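# Spread the towel flat beside an undisturbed basket

## Task

Lay the towel out flat on the table as a single layer. Keep it at least one finger's width from the table edge, at least two finger widths from the basket's rim, and more than a hand's width from either arm's column. The basket must stay upright with its entire base on the table, within three finger widths of its starting spot and turned roughly as before. Release everything and pull the arms away at the end. Nothing may count as done if it only stays in place because the robot holds it.

## Robot and tools

Robot: two arms, left_arm and right_arm, each ending in a two-finger parallel gripper. The root of left_arm sits at (+0.029, +0.268, 0) m with quat_wxyz (+0.998, 0, 0, -0.068). The root of right_arm sits at (+0.017, -0.350, 0) m with quat_wxyz (+0.999, 0, 0, +0.046).

Scene frame: origin on the table surface midway between the arms. +z is up, +x reaches out over the table, and left_arm is on the +y side. The arm names do not refer to sides of any camera image. Gripper frame: the fingers extend along the gripper's +z, and they close and open along its y. The reported end_effector_position is the point between the pads, roughly 1 cm short of the fingertips. A wrist camera mount also hangs near each gripper, so leave spare room around it.

execute_actions(actions): actions is a list of up to 15 actions, and an empty list only fetches the state and images. Each action is a table of up to 15 rows. Each row runs for one 1/30 s control step, and if there are fewer than 15 rows the final one repeats. A row always has 14 numbers in [-1, 1], covering both arms even when one stays still. The order is left_arm dx, dy, dz, rx, ry, rz, opening, then the same seven for right_arm. dx to rz are an offset, not a pose, in the gripper's own axes. Every row is measured from that gripper's measured pose when the action began, not from the previous row. For a call's first action, that start is the last pose reported in this scene. Scale: 1.0 equals 0.6 m for dx, dy, dz, or 180 degrees for rx, ry, rz, and the three rotation numbers form one rotation vector. opening is absolute: +1 is fully open (0.094 m) and -1 is closed.

Each control step clips the command to within 70 mm and 16 degrees of the measured pose. Position wins over orientation when both cannot be met. After an action the arm only settles at its last clipped pose, so large offsets need follow-up actions.

move(target, speed, blocking): target is one 14-number row in the same layout and scale. Its offsets count from the pose in this scene's latest result that shows one. Each gripper travels in a straight line, and both arms finish together, taking 0.5 to 10 s. A path that is still unfinished at 10 s stops short. speed is in m/s, from 0.002 to 0.5, with a default of 0.25, and turning is capped at twice that value in rad/s. The opening is sent when the move starts. Paths do not avoid obstacles or the other arm. Grippers lag, drift, and can overshoot the speed, most of all with an almost straight arm. Faster contact hits harder, and aiming further past a contact presses harder. The move: line reports the ending: done, off_target, moving, held or fault. If only one arm is named, the other finished. limits=paced means a pose was clipped, and limits=held means a safety check blocked some steps, after which the arm may speed up. The result also shows each gripper's remaining distance. With blocking=false you get control back after 0.5 s. New moves or actions are refused until a result shows that move has ended, so use wait or stop first.

wait(seconds): 0 to 10. Both arms keep their last command, any running move continues, and it returns early when the move ends. stop(): brakes a running move, which needs stopping distance; the fingers keep moving. zoom_image(camera, region): camera is cam_high, cam_low, cam_left_wrist or cam_right_wrist. region is [x0, y0, x1, y1] pixels of that camera's latest image, with (0, 0) at top left and at most 504 by 504. Image sizes are cam_high and cam_low 504x504, and the wrist cameras 616x616. read_manual(section): returns licence text only. finished_scene(scene): ends the current scene, given its number; it cannot be undone.

Results: the state line gives each gripper's position (m) and quat_wxyz in the scene frame. The printed position can be off, more so at long reach. Hand target lines show where the controller is currently driving each gripper. grip_measured is the finger opening on the command scale, and the final Joint positions value is the opening in metres. A 'pose unreachable' line names an arm whose command the clearance check altered or refused. FAULT lines report arm stops. Joint torques include offsets, friction and noise.

Sagging: arms tend to finish a centimetre or more below the commanded pose, and repeated zero offsets let them sink further. To hold an arm steady, send the offset back to its desired pose in a reply's first call, then zeros afterwards, and raise the aim if it still hangs low.

Gripping: to hold something, command an opening below grip_measured. About 0.03 below grips firmly, and less grips more gently. Finger force tops out around 50 to 62 N per pad. Items thinner than about 2 mm, such as a towel, get less force. Something may briefly pull on a held item.

Joint ranges (rad), base to gripper: waist -2.618 to 3.054, shoulder 0 to 3.142, elbow 0 to 3.142, wrist pitch -1.571 to 1.571, wrist yaw -1.571 to 1.571, wrist roll -2.094 to 2.094. The elbow never fully straightens.

Heat: sustained load warms the motors. A MOTOR HOT line appears at 75 °C. At 90 °C that arm halts for 10 s, and at 100 °C it goes limp and falls until it has cooled.

The robot keeps its last command while you are composing a reply. Avoid the following: letting the arms hit or press on each other, which can end the scene; pushing the towel or basket off the table, which fails the task; dropping items, slamming, and pressing hard. Tip the basket or shift it too far and the goal is lost.

Each tool is called after "Emit:" in YAML: its name, and indented under it one key for each argument.

## Session

Emit:
execute_actions:
  actions: []

Scene clock: 0.00 s.
left_arm: end_effector_position=(+0.0708, -0.0140, +0.1166) grip_measured=+1.000 end_effector_quat_wxyz=(+0.558, +0.707, +0.432, +0.037) | right_arm: end_effector_position=(+0.5681, -0.4114, +0.2306) grip_measured=+1.000 end_effector_quat_wxyz=(+0.416, -0.452, +0.707, -0.349)
Joint positions: left_arm=[-1.788  0.99   0.275  0.098 -0.869  0.591  0.094] | right_arm=[-0.196  1.797  1.384 -0.009  0.023 -1.257  0.094]
Joint velocities: left_arm=[ 0.017 -0.012  0.017  0.022  0.022 -0.037  0.   ] | right_arm=[ 0.022 -0.012  0.012  0.007  0.051  0.007  0.   ]
Joint torques (N m, as the arm reports them, + toward a larger angle): no reading
Hand target (left_arm): +0.072, -0.013, +0.117; +0.558, +0.706, +0.433, +0.039
Hand target (right_arm): +0.569, -0.411, +0.246; +0.428, -0.446, +0.701, -0.356

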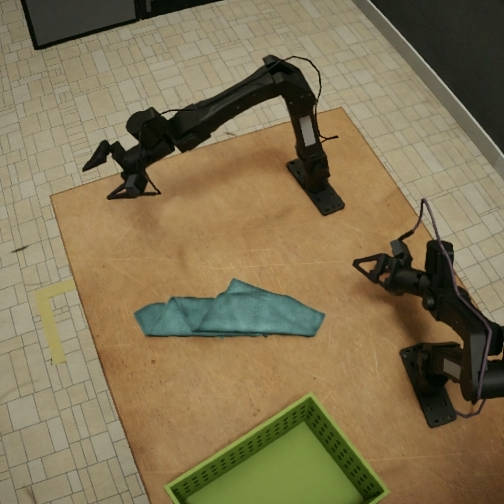

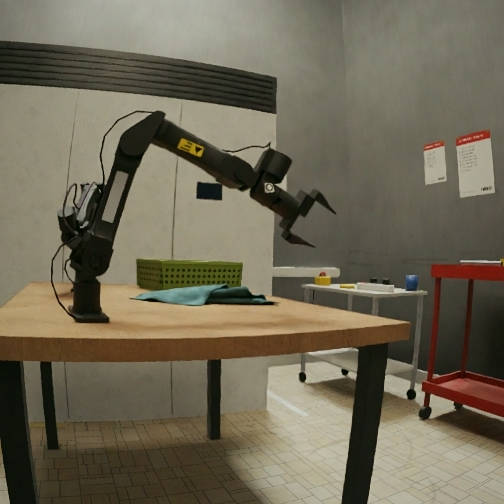

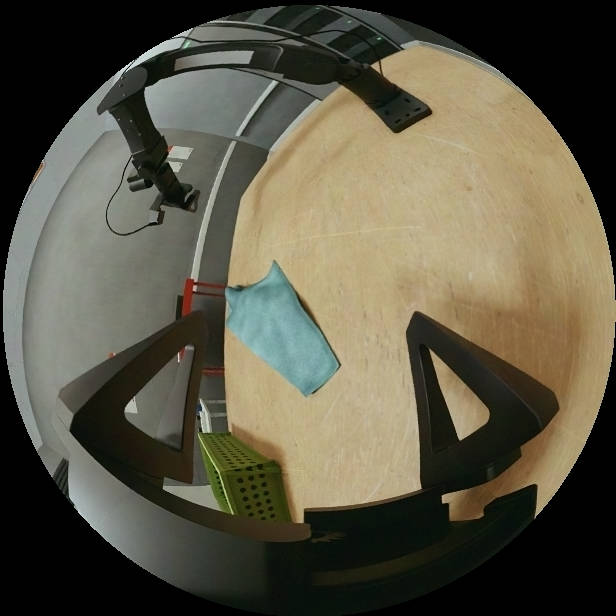

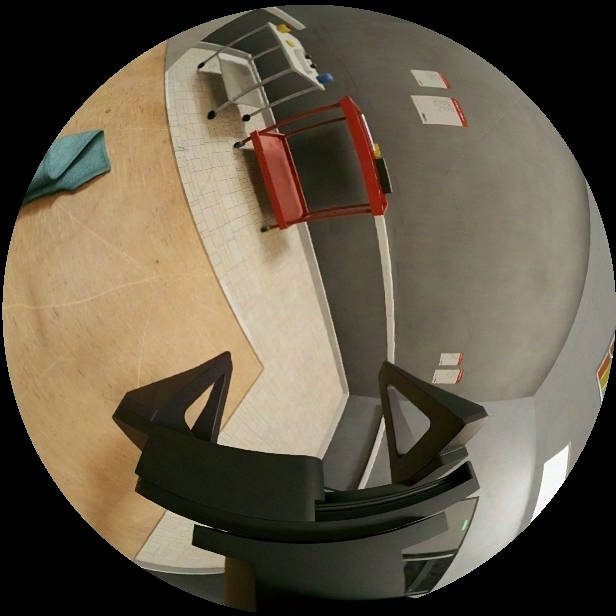

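Emit:
zoom_image:
  camera: "cam_high"
  region: [100, 240, 360, 380]

Emit:
zoom_image:
  camera: "cam_low"
  region: [100, 240, 320, 340]

Region (100, 240, 360, 380) of cam_high's 504x504 image, scaled by 1.938, with more detail than that image has; it fills the top 271 rows of this view, and the rest is white.

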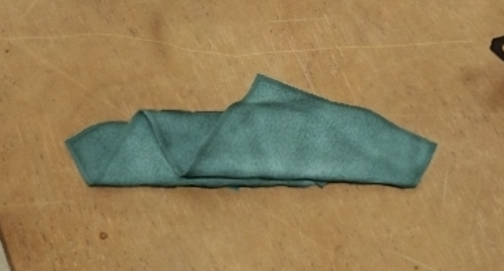

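Region (100, 240, 320, 340) of cam_low's 504x504 image, scaled by 2.291, with more detail than that image has; it fills the top 229 rows of this view, and the rest is white.

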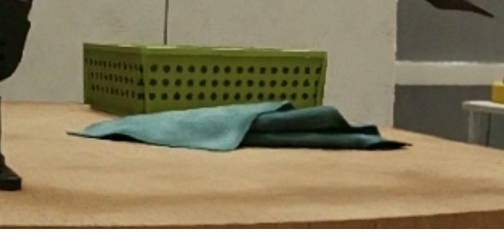

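Emit:
move:
  target: [0.281,0.330,0.034,0.287,0.251,-0.1325,1, -0.0385,0.2245,-0.325,-0.367,0.032,-0.122,1]
  speed: 0.3

Scene clock: 66.13 s.
left_arm: end_effector_position=(+0.2983, +0.0812, +0.1890) grip_measured=+1.000 end_effector_quat_wxyz=(+0.008, +0.710, +0.704, +0.006) | right_arm: end_effector_position=(+0.3586, -0.3229, +0.1930) grip_measured=+1.000 end_effector_quat_wxyz=(+0.023, -0.702, +0.712, -0.016)
Joint positions: left_arm=[-0.48   1.798  1.804 -1.559 -0.008  0.964  0.094] | right_arm=[-0.017  1.822  1.85  -1.543 -0.006 -1.483  0.094]
Joint velocities: left_arm=[-0.007  0.012 -0.007 -0.007 -0.051  0.007  0.   ] | right_arm=[ 0.017 -0.007 -0.002  0.037  0.007 -0.007  0.   ]
Joint torques (N m, as the arm reports them, + toward a larger angle): left_arm=[ 0.39 -9.09  9.45  0.13  0.08  0.15] | right_arm=[ 0.6  -9.    5.59  0.2   0.03 -0.07]
Hand target (left_arm): +0.300, +0.080, +0.195; +0.013, +0.712, +0.702, +0.003
Hand target (right_arm): +0.352, -0.321, +0.199; -0.024, +0.707, -0.706, +0.018
Off the commanded pose (left_arm): 0.010 m, 1 deg.
Off the commanded pose (right_arm): 0.011 m, 3 deg.
joint sent to its limit (left arm) — the command would take joint 4 (wrist pitch) past its lower limit, so that joint was sent only as far as its limit.
joint sent to its limit (right arm) — the command would take joint 4 (wrist pitch) past its lower limit, so that joint was sent only as far as its limit.
move: off_target (right_arm)

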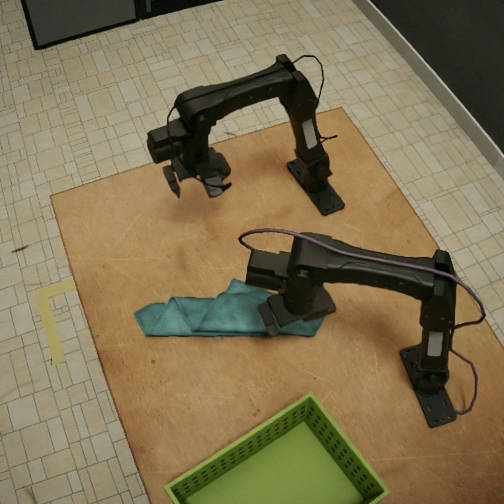

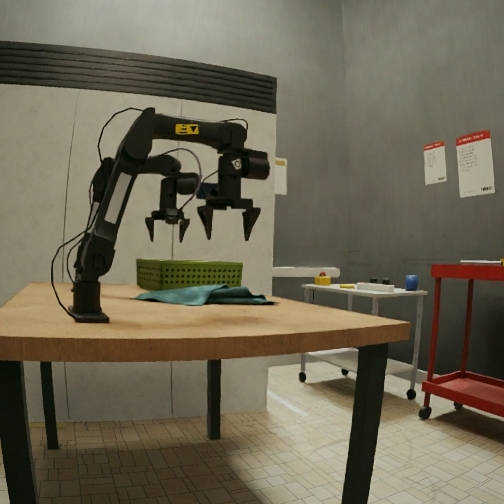

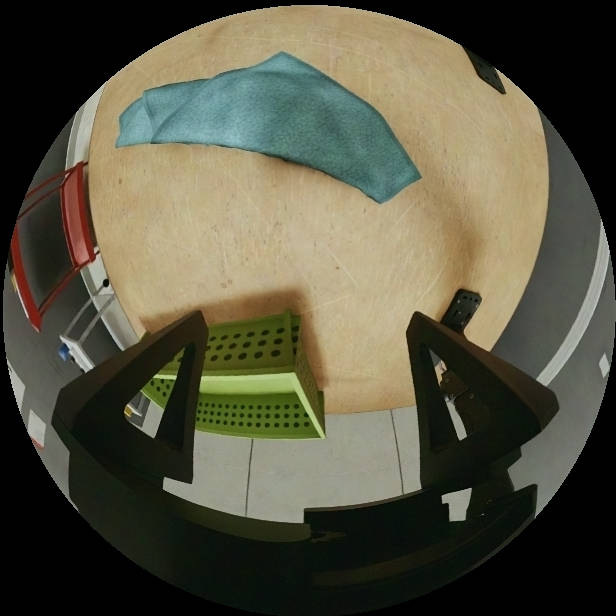

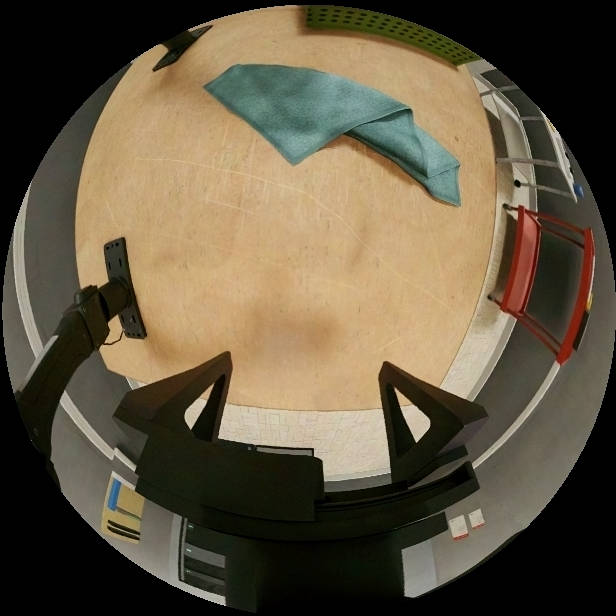

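Emit:
zoom_image:
  camera: "cam_right_wrist"
  region: [170, 30, 500, 240]

Emit:
zoom_image:
  camera: "cam_left_wrist"
  region: [90, 30, 450, 230]

Region (170, 30, 500, 240) of cam_right_wrist's 616x616 image, scaled by 1.527, with more detail than that image has; it fills the top 321 rows of this view, and the rest is white.

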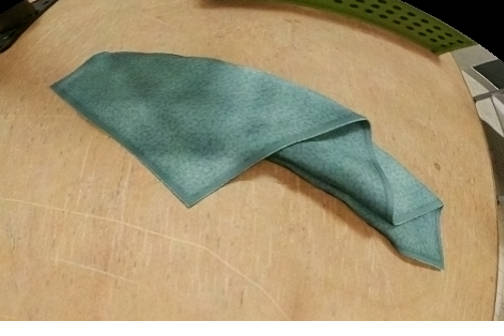

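Region (90, 30, 450, 230) of cam_left_wrist's 616x616 image, scaled by 1.400, with more detail than that image has.

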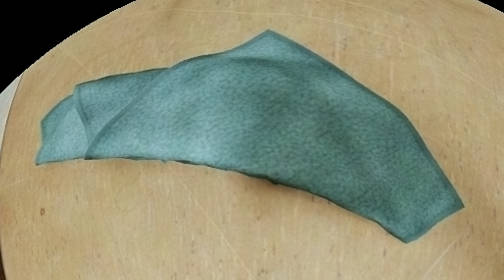

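Emit:
move:
  target: [0,0,0.28,0,0,0,-1, 0,0,0.285,0,0,0,-1]
  speed: 0.25

Scene clock: 99.03 s.
left_arm: end_effector_position=(+0.3046, +0.0767, +0.0250) grip_measured=-0.985 end_effector_quat_wxyz=(+0.012, +0.710, +0.704, +0.006) | right_arm: end_effector_position=(+0.3635, -0.3225, +0.0215) grip_measured=-0.994 end_effector_quat_wxyz=(+0.019, -0.702, +0.712, -0.012)
Joint positions: left_arm=[-0.48   1.867  1.229 -0.906 -0.008  0.964  0.001] | right_arm=[-0.017  1.897  1.253 -0.883 -0.006 -1.483  0.   ]
Joint velocities: left_arm=[ 0.012  0.002 -0.007 -0.022  0.081 -0.066 -0.001] | right_arm=[-0.007 -0.017 -0.042 -0.051 -0.022 -0.066 -0.   ]
Joint torques (N m, as the arm reports them, + toward a larger angle): left_arm=[  0.03 -10.01   5.1    0.4    0.01  -0.01] | right_arm=[ 0.33 -7.8   5.99  0.36  0.    0.04]
Hand target (left_arm): +0.301, +0.078, +0.021; +0.008, +0.710, +0.704, +0.006
Hand target (right_arm): +0.366, -0.321, +0.022; -0.023, +0.702, -0.712, +0.016
Off the commanded pose (left_arm): 0.006 m, 1 deg.
Off the commanded pose (right_arm): 0.005 m, 1 deg.
move: done

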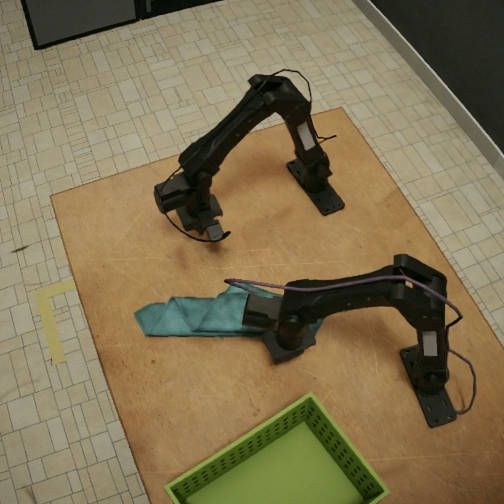

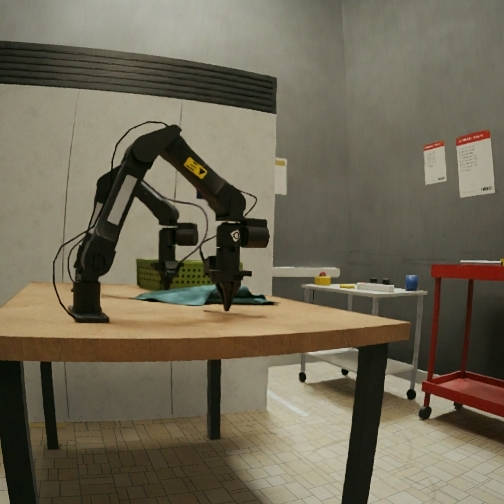

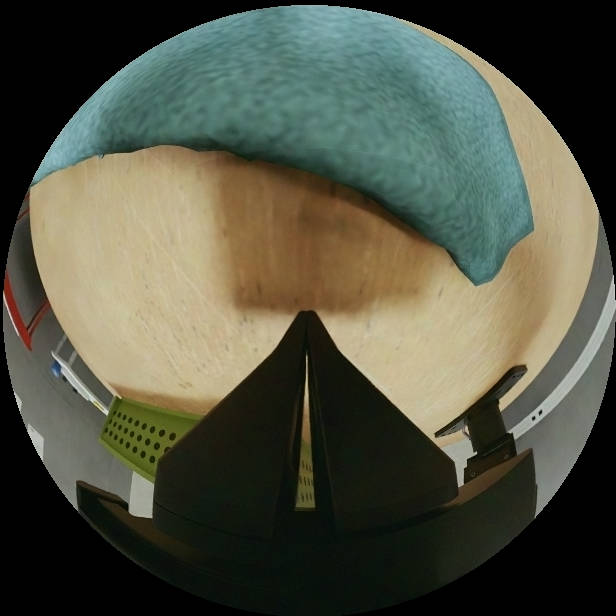

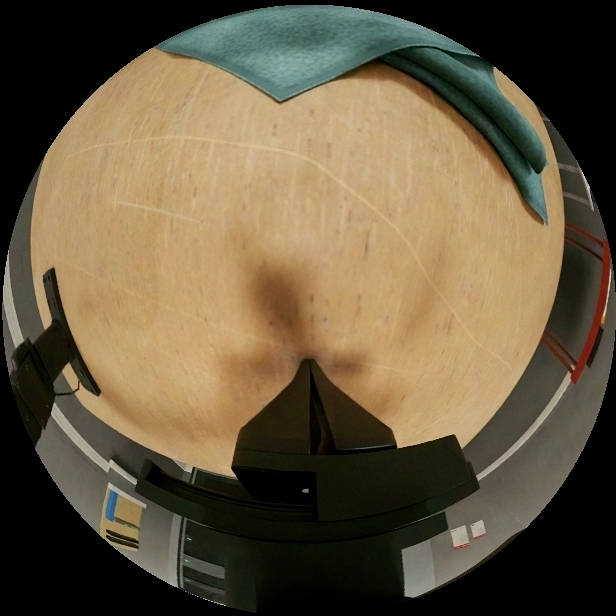

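Emit:
zoom_image:
  camera: "cam_high"
  region: [120, 150, 372, 402]

Region (120, 150, 372, 402) of cam_high's 504x504 image, scaled by 2.000, with more detail than that image has.

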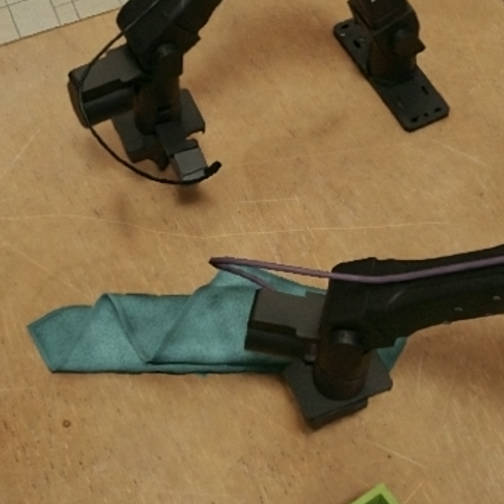

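Emit:
move:
  target: [-0.011,-0.174,-0.058,0,0,0,1, -0.1875,0.006,-0.064,0,0,0,1]
  speed: 0.25

Scene clock: 117.77 s.
left_arm: end_effector_position=(+0.2076, +0.0617, +0.0612) grip_measured=+1.000 end_effector_quat_wxyz=(+0.028, +0.712, +0.701, +0.003) | right_arm: end_effector_position=(+0.3558, -0.2103, +0.0569) grip_measured=+1.000 end_effector_quat_wxyz=(+0.019, -0.706, +0.708, -0.008)
Joint positions: left_arm=[-0.732  1.565  1.029 -0.979 -0.009  0.719  0.094] | right_arm=[ 0.298  1.926  1.442 -1.046  0.    -1.179  0.094]
Joint velocities: left_arm=[-0.002  0.002  0.017  0.022  0.066  0.051  0.   ] | right_arm=[ 0.012  0.007 -0.022 -0.066 -0.037  0.081  0.   ]
Joint torques (N m, as the arm reports them, + toward a larger angle): left_arm=[-0.3  -8.06  4.53  0.21 -0.04 -0.11] | right_arm=[-0.25 -7.59  8.57  0.25  0.01  0.1 ]
Hand target (left_arm): +0.200, +0.071, +0.057; +0.014, +0.710, +0.704, +0.007
Hand target (right_arm): +0.360, -0.210, +0.061; -0.021, +0.702, -0.712, +0.010
Off the commanded pose (left_arm): 0.013 m, 2 deg.
Off the commanded pose (right_arm): 0.006 m, 1 deg.
move: off_target (left_arm)

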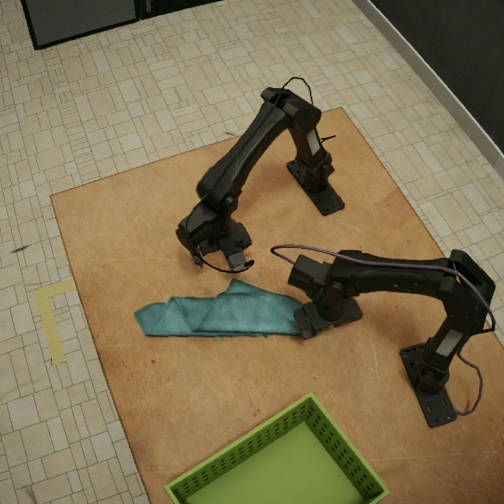

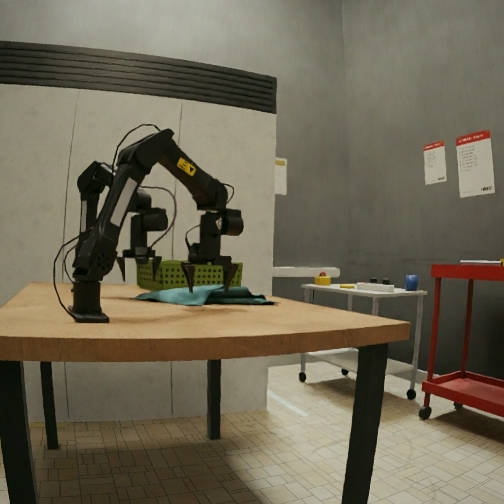

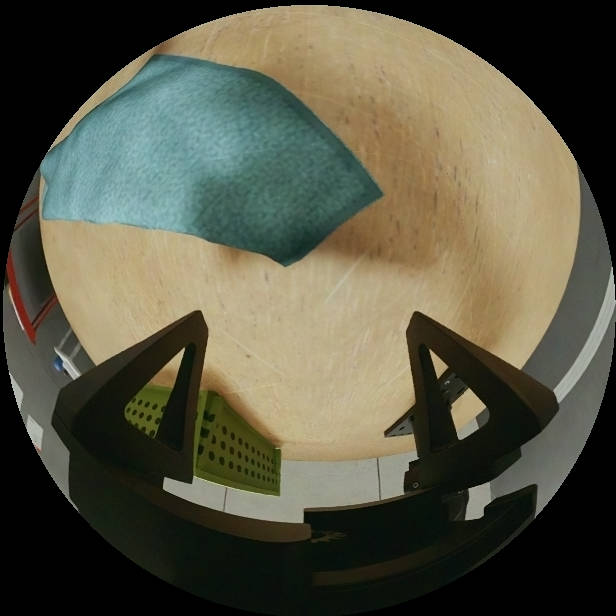

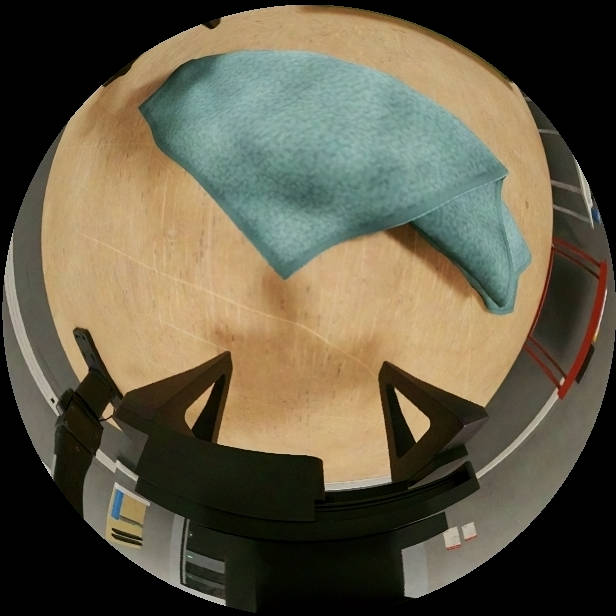

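Emit:
execute_actions:
  actions:
    - [[0.015,0.079,0.002,0,0,0,0.3, -0.100,0.030,0.02,0,0,0,0.1]]
    - [[0.015,0.079,0.002,0,0,0,0.3, -0.100,0.030,0.02,0,0,0,0.1]]
    - [[0.015,0.079,0.002,0,0,0,0.3, -0.100,0.030,0.02,0,0,0,0.1]]

Scene clock: 161.33 s.
left_arm: end_effector_position=(+0.3401, +0.1091, +0.0480) grip_measured=+0.302 end_effector_quat_wxyz=(+0.015, +0.686, +0.727, +0.009) | right_arm: end_effector_position=(+0.2767, -0.0449, +0.0180) grip_measured=+0.102 end_effector_quat_wxyz=(+0.005, +0.733, -0.680, +0.018)
Joint positions: left_arm=[-0.345  1.88   1.344 -1.    -0.009  1.032  0.061] | right_arm=[ 0.789  2.144  1.606 -1.045  0.036 -0.766  0.052]
Joint velocities: left_arm=[ 0.012 -0.002 -0.017 -0.037  0.022  0.095 -0.002] | right_arm=[-0.017 -0.007  0.017  0.066 -0.081  0.037  0.001]
Joint torques (N m, as the arm reports them, + toward a larger angle): left_arm=[-0.42 -9.71  9.64  0.16  0.03  0.15] | right_arm=[-0.42 -6.63  7.3   0.25 -0.23  0.08]
Hand target (left_arm): +0.343, +0.104, +0.053; +0.018, +0.693, +0.720, +0.008
Hand target (right_arm): +0.274, -0.042, +0.007; +0.017, +0.727, -0.687, +0.004
Off the commanded pose (left_arm): 0.008 m, 1 deg.
Off the commanded pose (right_arm): 0.012 m, 2 deg.
pose unreachable (right arm): on one or more control steps of this call, first in action 2 (counted from 0), this arm could not follow its commanded pose, so it was not sent that pose on those steps. It may still have moved: this result reports where it is.
cause: the commanded pose would bring a part of the arm too close to another arm (this arm's wrist (the part past joint 4) and the other arm's wrist (the part past joint 4)).

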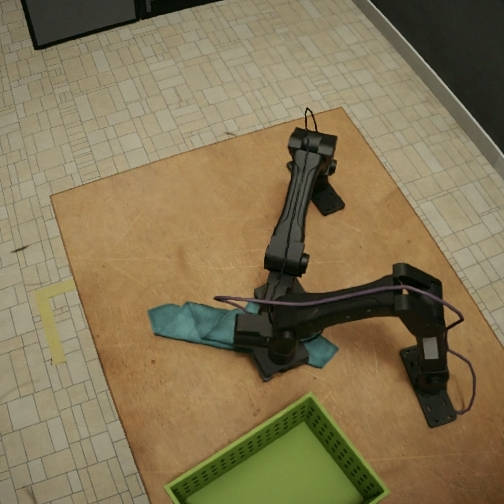

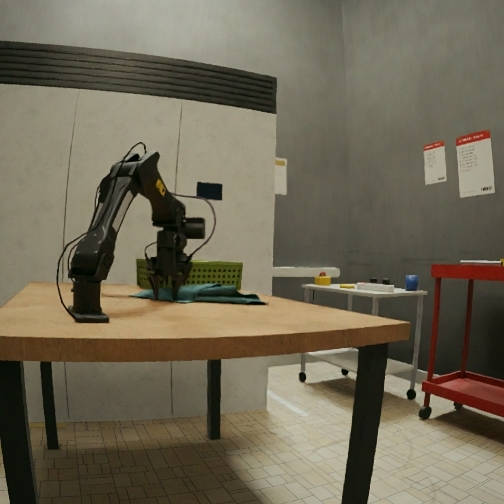

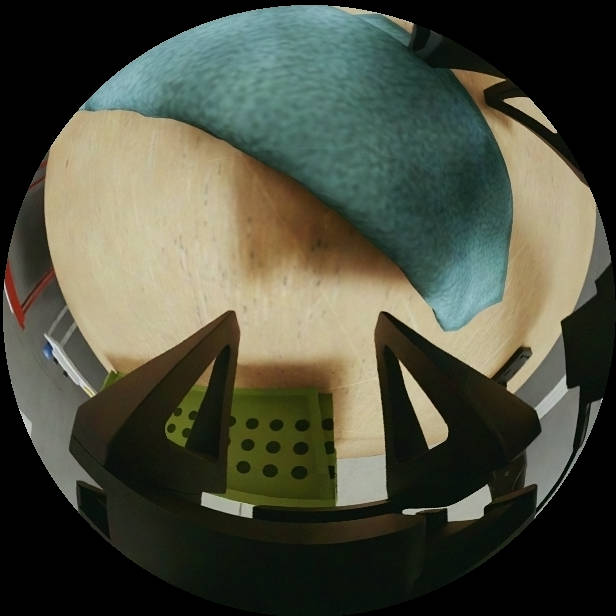

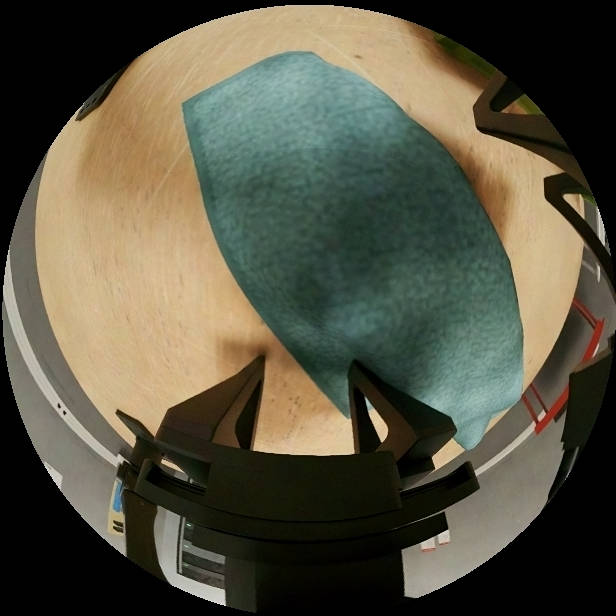

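Emit:
move:
  target: [0,-0.12,-0.15,0,0,0,1, 0.03,0,-0.12,0,0,0,1]
  speed: 0.2

Emit:
move:
  target: [0.08,-0.05,-0.06,0,0,0,1, 0.40,-0.03,-0.12,0,0,0,1]
  speed: 0.3

Scene clock: 165.77 s.
left_arm: end_effector_position=(+0.2999, +0.1064, +0.1091) grip_measured=+1.000 end_effector_quat_wxyz=(+0.030, +0.690, +0.723, +0.022) | right_arm: end_effector_position=(+0.2757, -0.0495, +0.0581) grip_measured=+1.000 end_effector_quat_wxyz=(+0.002, +0.733, -0.680, +0.018)
Joint positions: left_arm=[-0.424  1.677  1.341 -1.166 -0.03   0.967  0.094] | right_arm=[ 0.783  2.084  1.676 -1.169  0.035 -0.771  0.094]
Joint velocities: left_arm=[-0.012 -0.017 -0.017  0.022  0.022 -0.022  0.   ] | right_arm=[-0.017 -0.007 -0.002  0.007 -0.051  0.022  0.   ]
Joint torques (N m, as the arm reports them, + toward a larger angle): left_arm=[ 0.29 -7.8   7.12  0.51 -0.03  0.04] | right_arm=[-0.05 -8.97  6.04  0.18 -0.01  0.  ]
Hand target (left_arm): +0.303, +0.107, +0.107; +0.031, +0.688, +0.724, +0.022
Hand target (right_arm): +0.274, -0.050, +0.057; +0.006, +0.733, -0.680, +0.018
Off the commanded pose (left_arm): 0.044 m, 2 deg.
Off the commanded pose (right_arm): 0.034 m, 0 deg.
move: held (left_arm, right_arm); limits=held; held on 10 of 26 steps (right_arm, left_arm), including the last (right_arm, left_arm)
pose unreachable (left arm): on one or more control steps of this call, first in action 0 (counted from 0), this arm could not follow its commanded pose, so it was not sent that pose on those steps. On the call's last step it was still not sent that pose. It may still have moved: this result reports where it is.
cause: the commanded pose would bring a part of the arm too close to another arm (this arm's wrist (the part past joint 4) and the other arm's wrist (the part past joint 4)).
pose unreachable (right arm): on one or more control steps of this call, first in action 0 (counted from 0), this arm could not follow its commanded pose, so it was not sent that pose on those steps. On the call's last step it was still not sent that pose. It may still have moved: this result reports where it is.
cause: the commanded pose would bring a part of the arm too close to another arm (this arm's wrist (the part past joint 4) and the other arm's wrist (the part past joint 4)).

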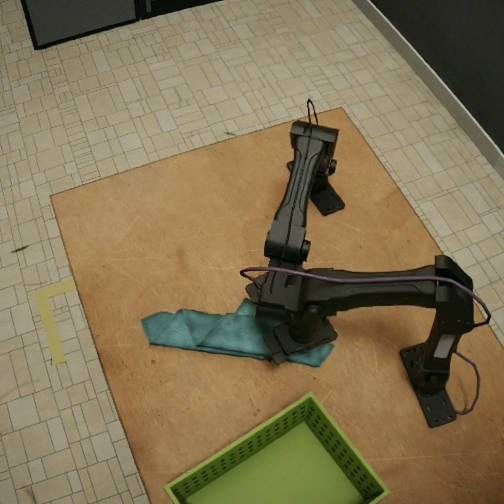

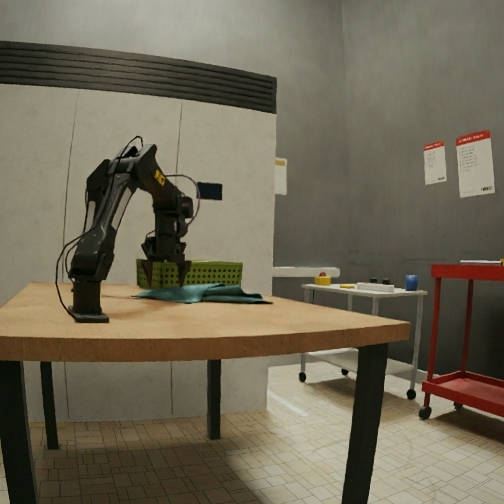

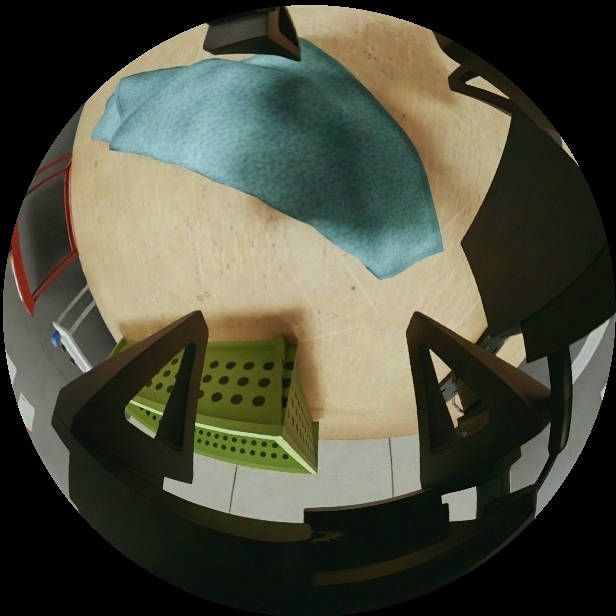

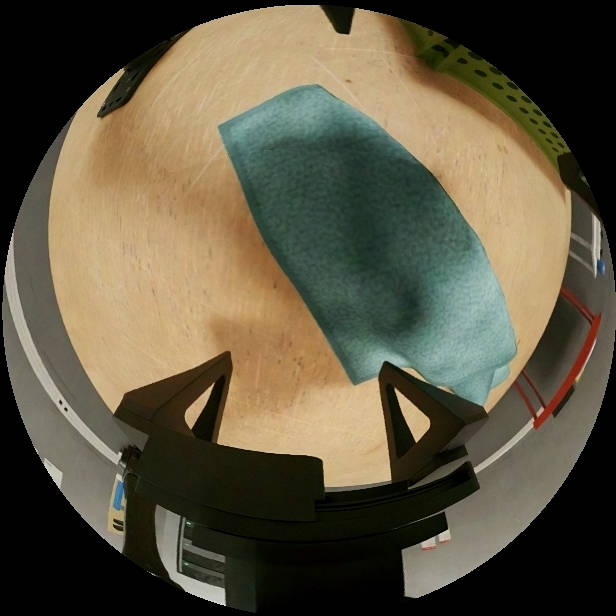

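Scene clock: 167.30 s.
left_arm: end_effector_position=(+0.2739, +0.1476, +0.1458) grip_measured=+1.000 end_effector_quat_wxyz=(+0.043, +0.688, +0.723, +0.028) | right_arm: end_effector_position=(+0.3088, -0.2875, +0.1254) grip_measured=+1.000 end_effector_quat_wxyz=(+0.021, +0.730, -0.683, +0.018)
Joint positions: left_arm=[-0.346  1.484  1.289 -1.277 -0.03   1.042  0.094] | right_arm=[ 0.149  1.686  1.417 -1.317  0.053 -1.396  0.094]
Joint velocities: left_arm=[ 0.007 -0.002 -0.007  0.081 -0.095 -0.007  0.   ] | right_arm=[ 0.012 -0.002  0.017 -0.051  0.022 -0.051  0.   ]
Joint torques (N m, as the arm reports them, + toward a larger angle): left_arm=[ 0.65 -7.61  4.87  0.31  0.04  0.13] | right_arm=[ 0.13 -8.31  8.42  0.03 -0.06 -0.15]
Hand target (left_arm): +0.265, +0.153, +0.142; +0.030, +0.690, +0.723, +0.021
Hand target (right_arm): +0.310, -0.286, +0.138; +0.005, +0.733, -0.680, +0.024
Off the commanded pose (left_arm): 0.011 m, 2 deg.
Off the commanded pose (right_arm): 0.012 m, 2 deg.
move: off_target (left_arm, right_arm)

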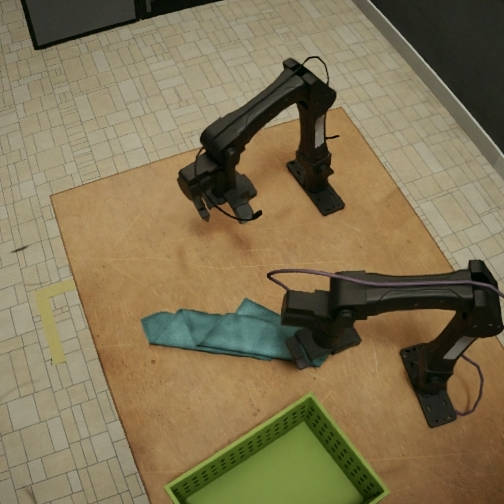

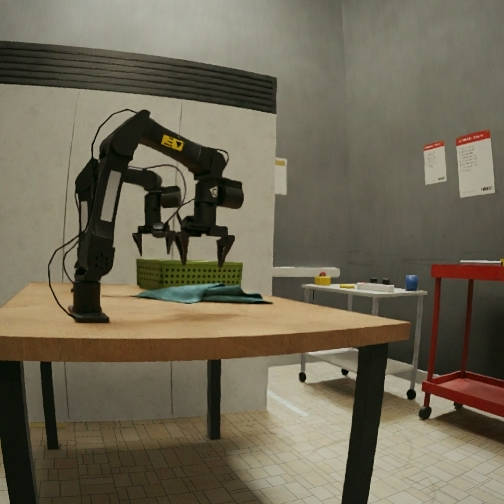

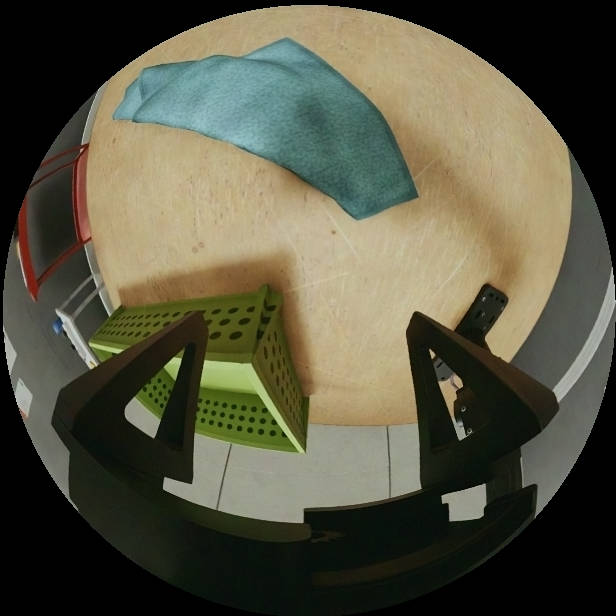

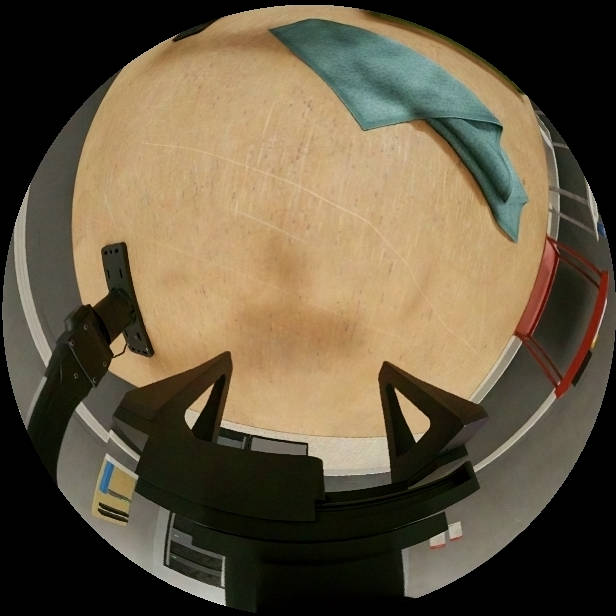

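Emit:
move:
  target: [-0.02,-0.191,0.077,0,0,-0.428,1, -0.268,-0.040,0.109,0,0,0.078,0.2]
  speed: 0.25

Scene clock: 189.30 s.
left_arm: end_effector_position=(+0.1682, +0.1234, +0.0920) grip_measured=+1.000 end_effector_quat_wxyz=(+0.047, +0.091, +0.995, -0.010) | right_arm: end_effector_position=(+0.3155, -0.1391, +0.0473) grip_measured=+0.202 end_effector_quat_wxyz=(-0.033, -0.641, +0.767, -0.021)
Joint positions: left_arm=[-0.72   1.222  0.874 -1.139 -0.051 -0.67   0.094] | right_arm=[ 0.544  2.029  1.547 -1.153  0.045 -0.755  0.056]
Joint velocities: left_arm=[ 0.007 -0.002  0.002 -0.081 -0.007 -0.037  0.   ] | right_arm=[-0.017  0.002 -0.007  0.022 -0.037  0.007  0.001]
Joint torques (N m, as the arm reports them, + toward a larger angle): left_arm=[-0.58 -5.19  5.06  0.51 -0.19 -0.09] | right_arm=[ 0.62 -8.2   8.77  0.16 -0.07  0.07]
Hand target (left_arm): +0.166, +0.127, +0.089; +0.053, +0.088, +0.995, -0.006
Hand target (right_arm): +0.321, -0.129, +0.052; -0.017, -0.641, +0.767, -0.016
Off the commanded pose (left_arm): 0.007 m, 1 deg.
Off the commanded pose (right_arm): 0.012 m, 2 deg.
move: off_target (right_arm)

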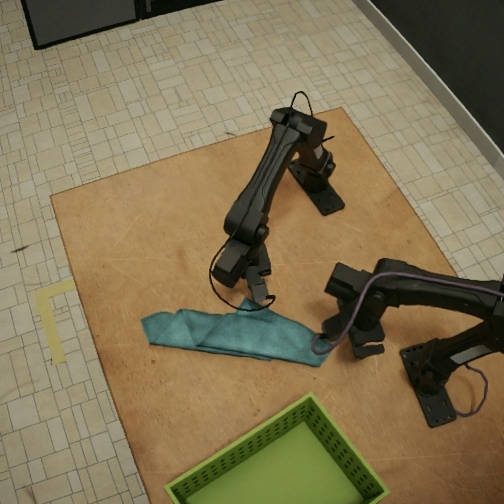

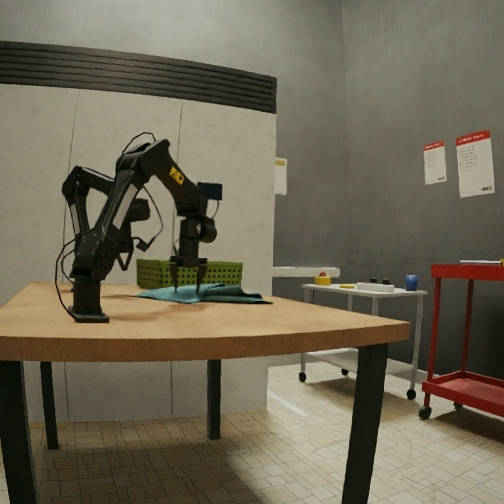

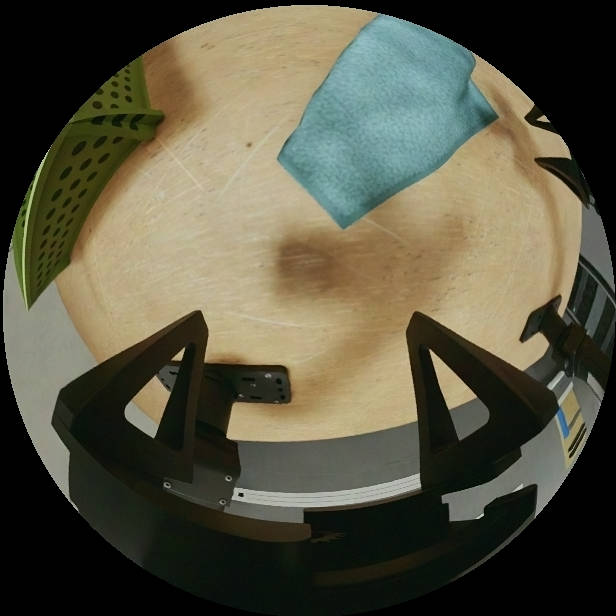

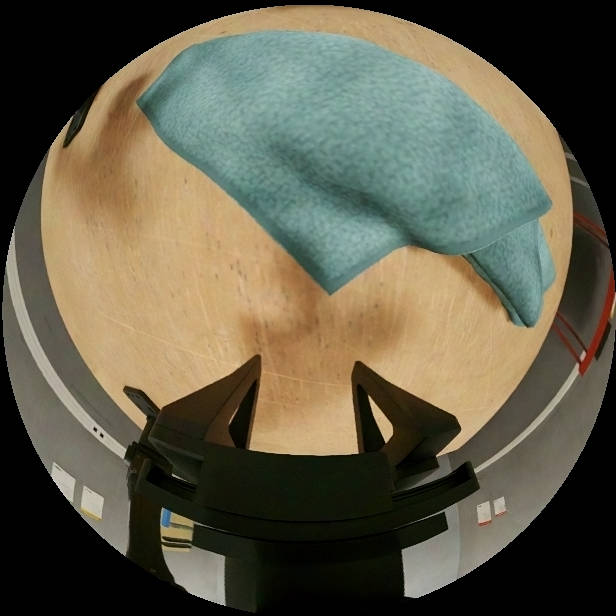

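Emit:
execute_actions:
  actions:
    - [[0,0,0,0,0,0,1, -0.09,-0.028,-0.005,0,0,0,0.2]]
    - [[0,0,0,0,0,0,1, 0,0,0,0,0,0,0.2]]

Scene clock: 192.67 s.
left_arm: end_effector_position=(+0.1683, +0.1235, +0.0920) grip_measured=+1.000 end_effector_quat_wxyz=(+0.048, +0.089, +0.995, -0.010) | right_arm: end_effector_position=(+0.3391, -0.0916, +0.0375) grip_measured=+0.202 end_effector_quat_wxyz=(-0.039, -0.644, +0.764, -0.023)
Joint positions: left_arm=[-0.72   1.222  0.874 -1.139 -0.051 -0.674  0.094] | right_arm=[ 0.603  2.24   1.838 -1.247  0.047 -0.705  0.056]
Joint velocities: left_arm=[-0.012  0.002 -0.002  0.007 -0.022 -0.066  0.   ] | right_arm=[-0.002 -0.027 -0.007 -0.051 -0.007 -0.022 -0.   ]
Joint torques (N m, as the arm reports them, + toward a larger angle): left_arm=[ 0.09 -3.64  7.12  0.44  0.01  0.  ] | right_arm=[  0.02 -10.08   6.07   0.07   0.02  -0.01]
Hand target (left_arm): +0.168, +0.124, +0.092; +0.048, +0.089, +0.995, -0.010
Hand target (right_arm): +0.339, -0.092, +0.037; -0.039, -0.644, +0.764, -0.023
Off the commanded pose (left_arm): 0.000 m, 0 deg.
Off the commanded pose (right_arm): 0.000 m, 0 deg.

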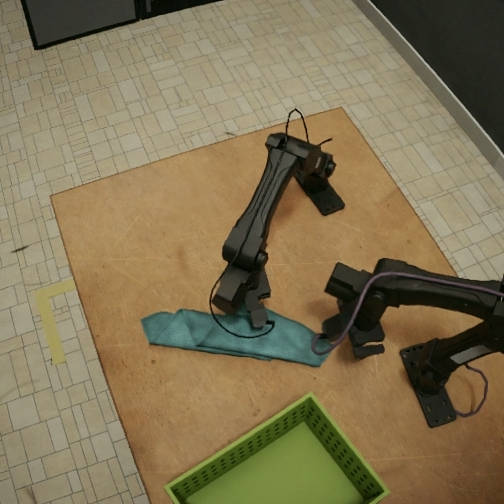

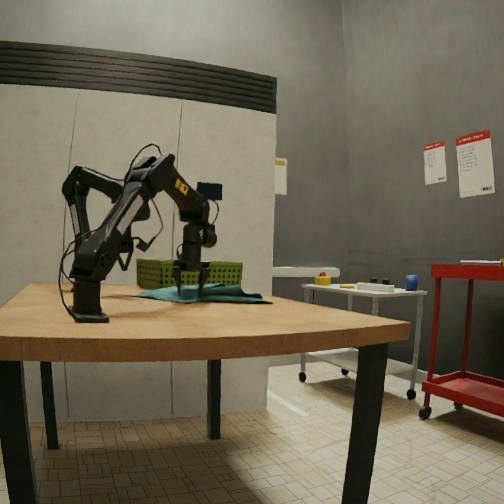

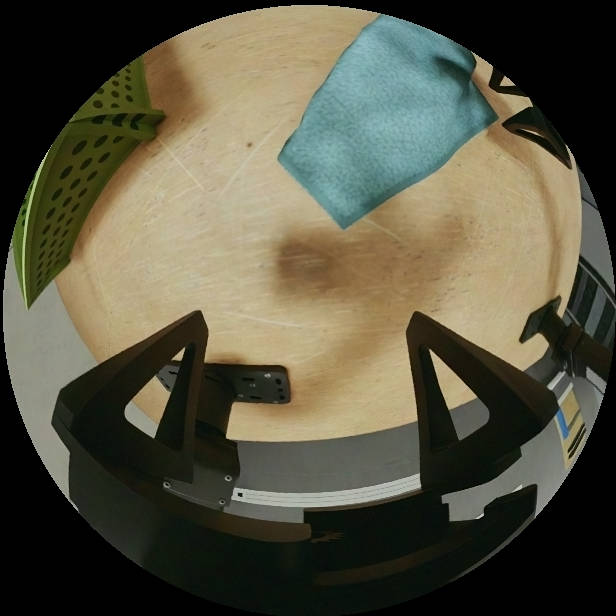

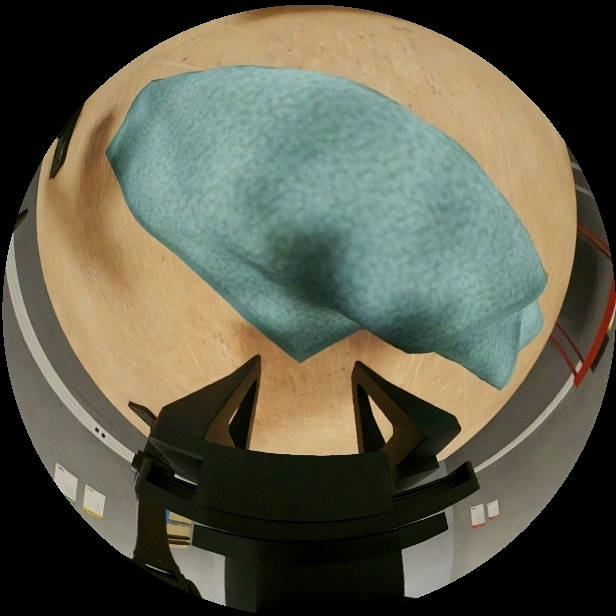

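Emit:
execute_actions:
  actions:
    - [[0,0,0,0,0,0,1, -0.005,0.008,0.048,0,0,0,0.2]]
    - [[0,0,0,0,0,0,1, 0,0,0,0,0,0,0.2]]

Scene clock: 197.20 s.
left_arm: end_effector_position=(+0.1683, +0.1235, +0.0920) grip_measured=+1.000 end_effector_quat_wxyz=(+0.048, +0.089, +0.995, -0.010) | right_arm: end_effector_position=(+0.3360, -0.0919, +0.0180) grip_measured=+0.202 end_effector_quat_wxyz=(-0.037, -0.644, +0.763, -0.025)
Joint positions: left_arm=[-0.72   1.222  0.874 -1.139 -0.051 -0.674  0.094] | right_arm=[ 0.609  2.241  1.761 -1.165  0.049 -0.7    0.056]
Joint velocities: left_arm=[-0.012 -0.002  0.002 -0.066 -0.007  0.007  0.   ] | right_arm=[-0.007  0.002 -0.012 -0.007  0.066 -0.022  0.001]
Joint torques (N m, as the arm reports them, + toward a larger angle): left_arm=[ 0.07 -3.49  7.19  0.45 -0.02  0.02] | right_arm=[  0.01 -10.07   6.03   0.08   0.03   0.  ]
Hand target (left_arm): +0.168, +0.124, +0.092; +0.048, +0.089, +0.995, -0.010
Hand target (right_arm): +0.336, -0.092, +0.018; -0.037, -0.644, +0.763, -0.025
Off the commanded pose (left_arm): 0.000 m, 0 deg.
Off the commanded pose (right_arm): 0.000 m, 0 deg.

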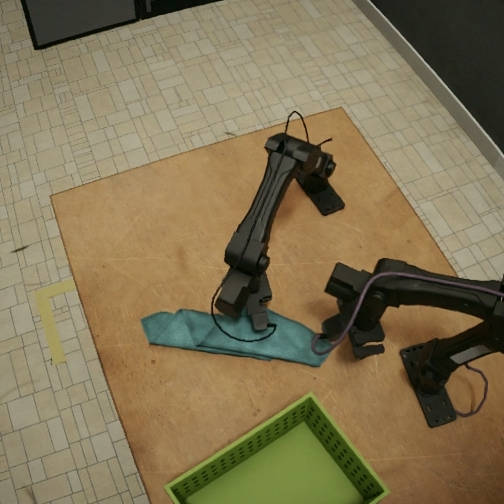

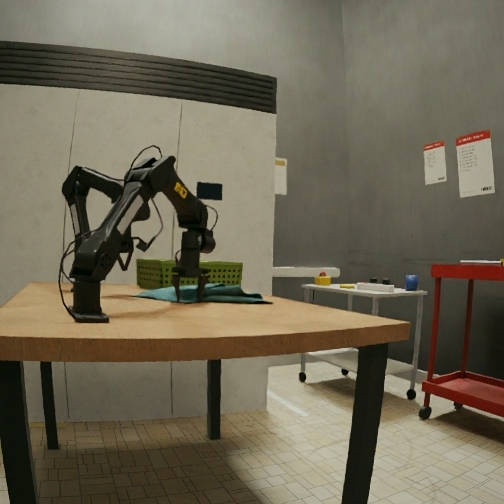

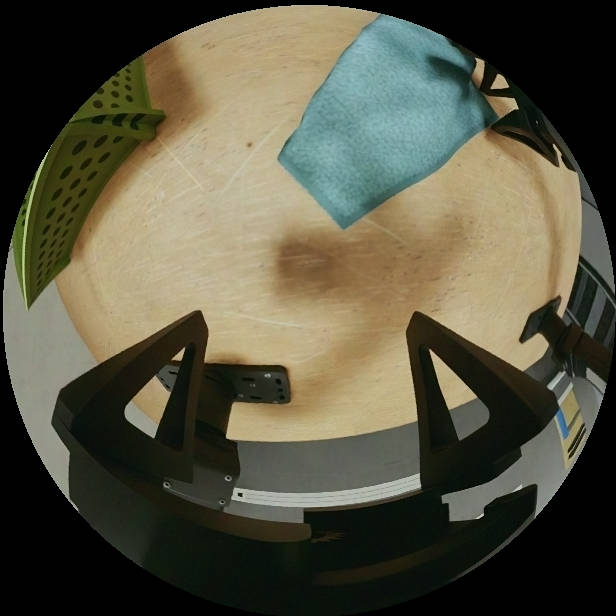

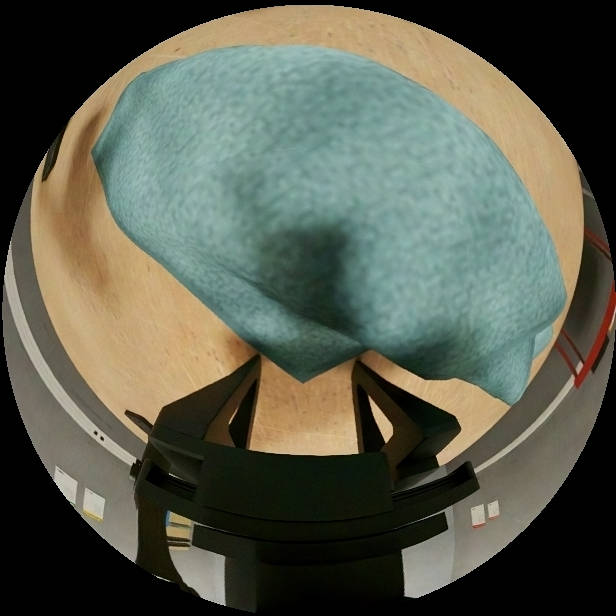

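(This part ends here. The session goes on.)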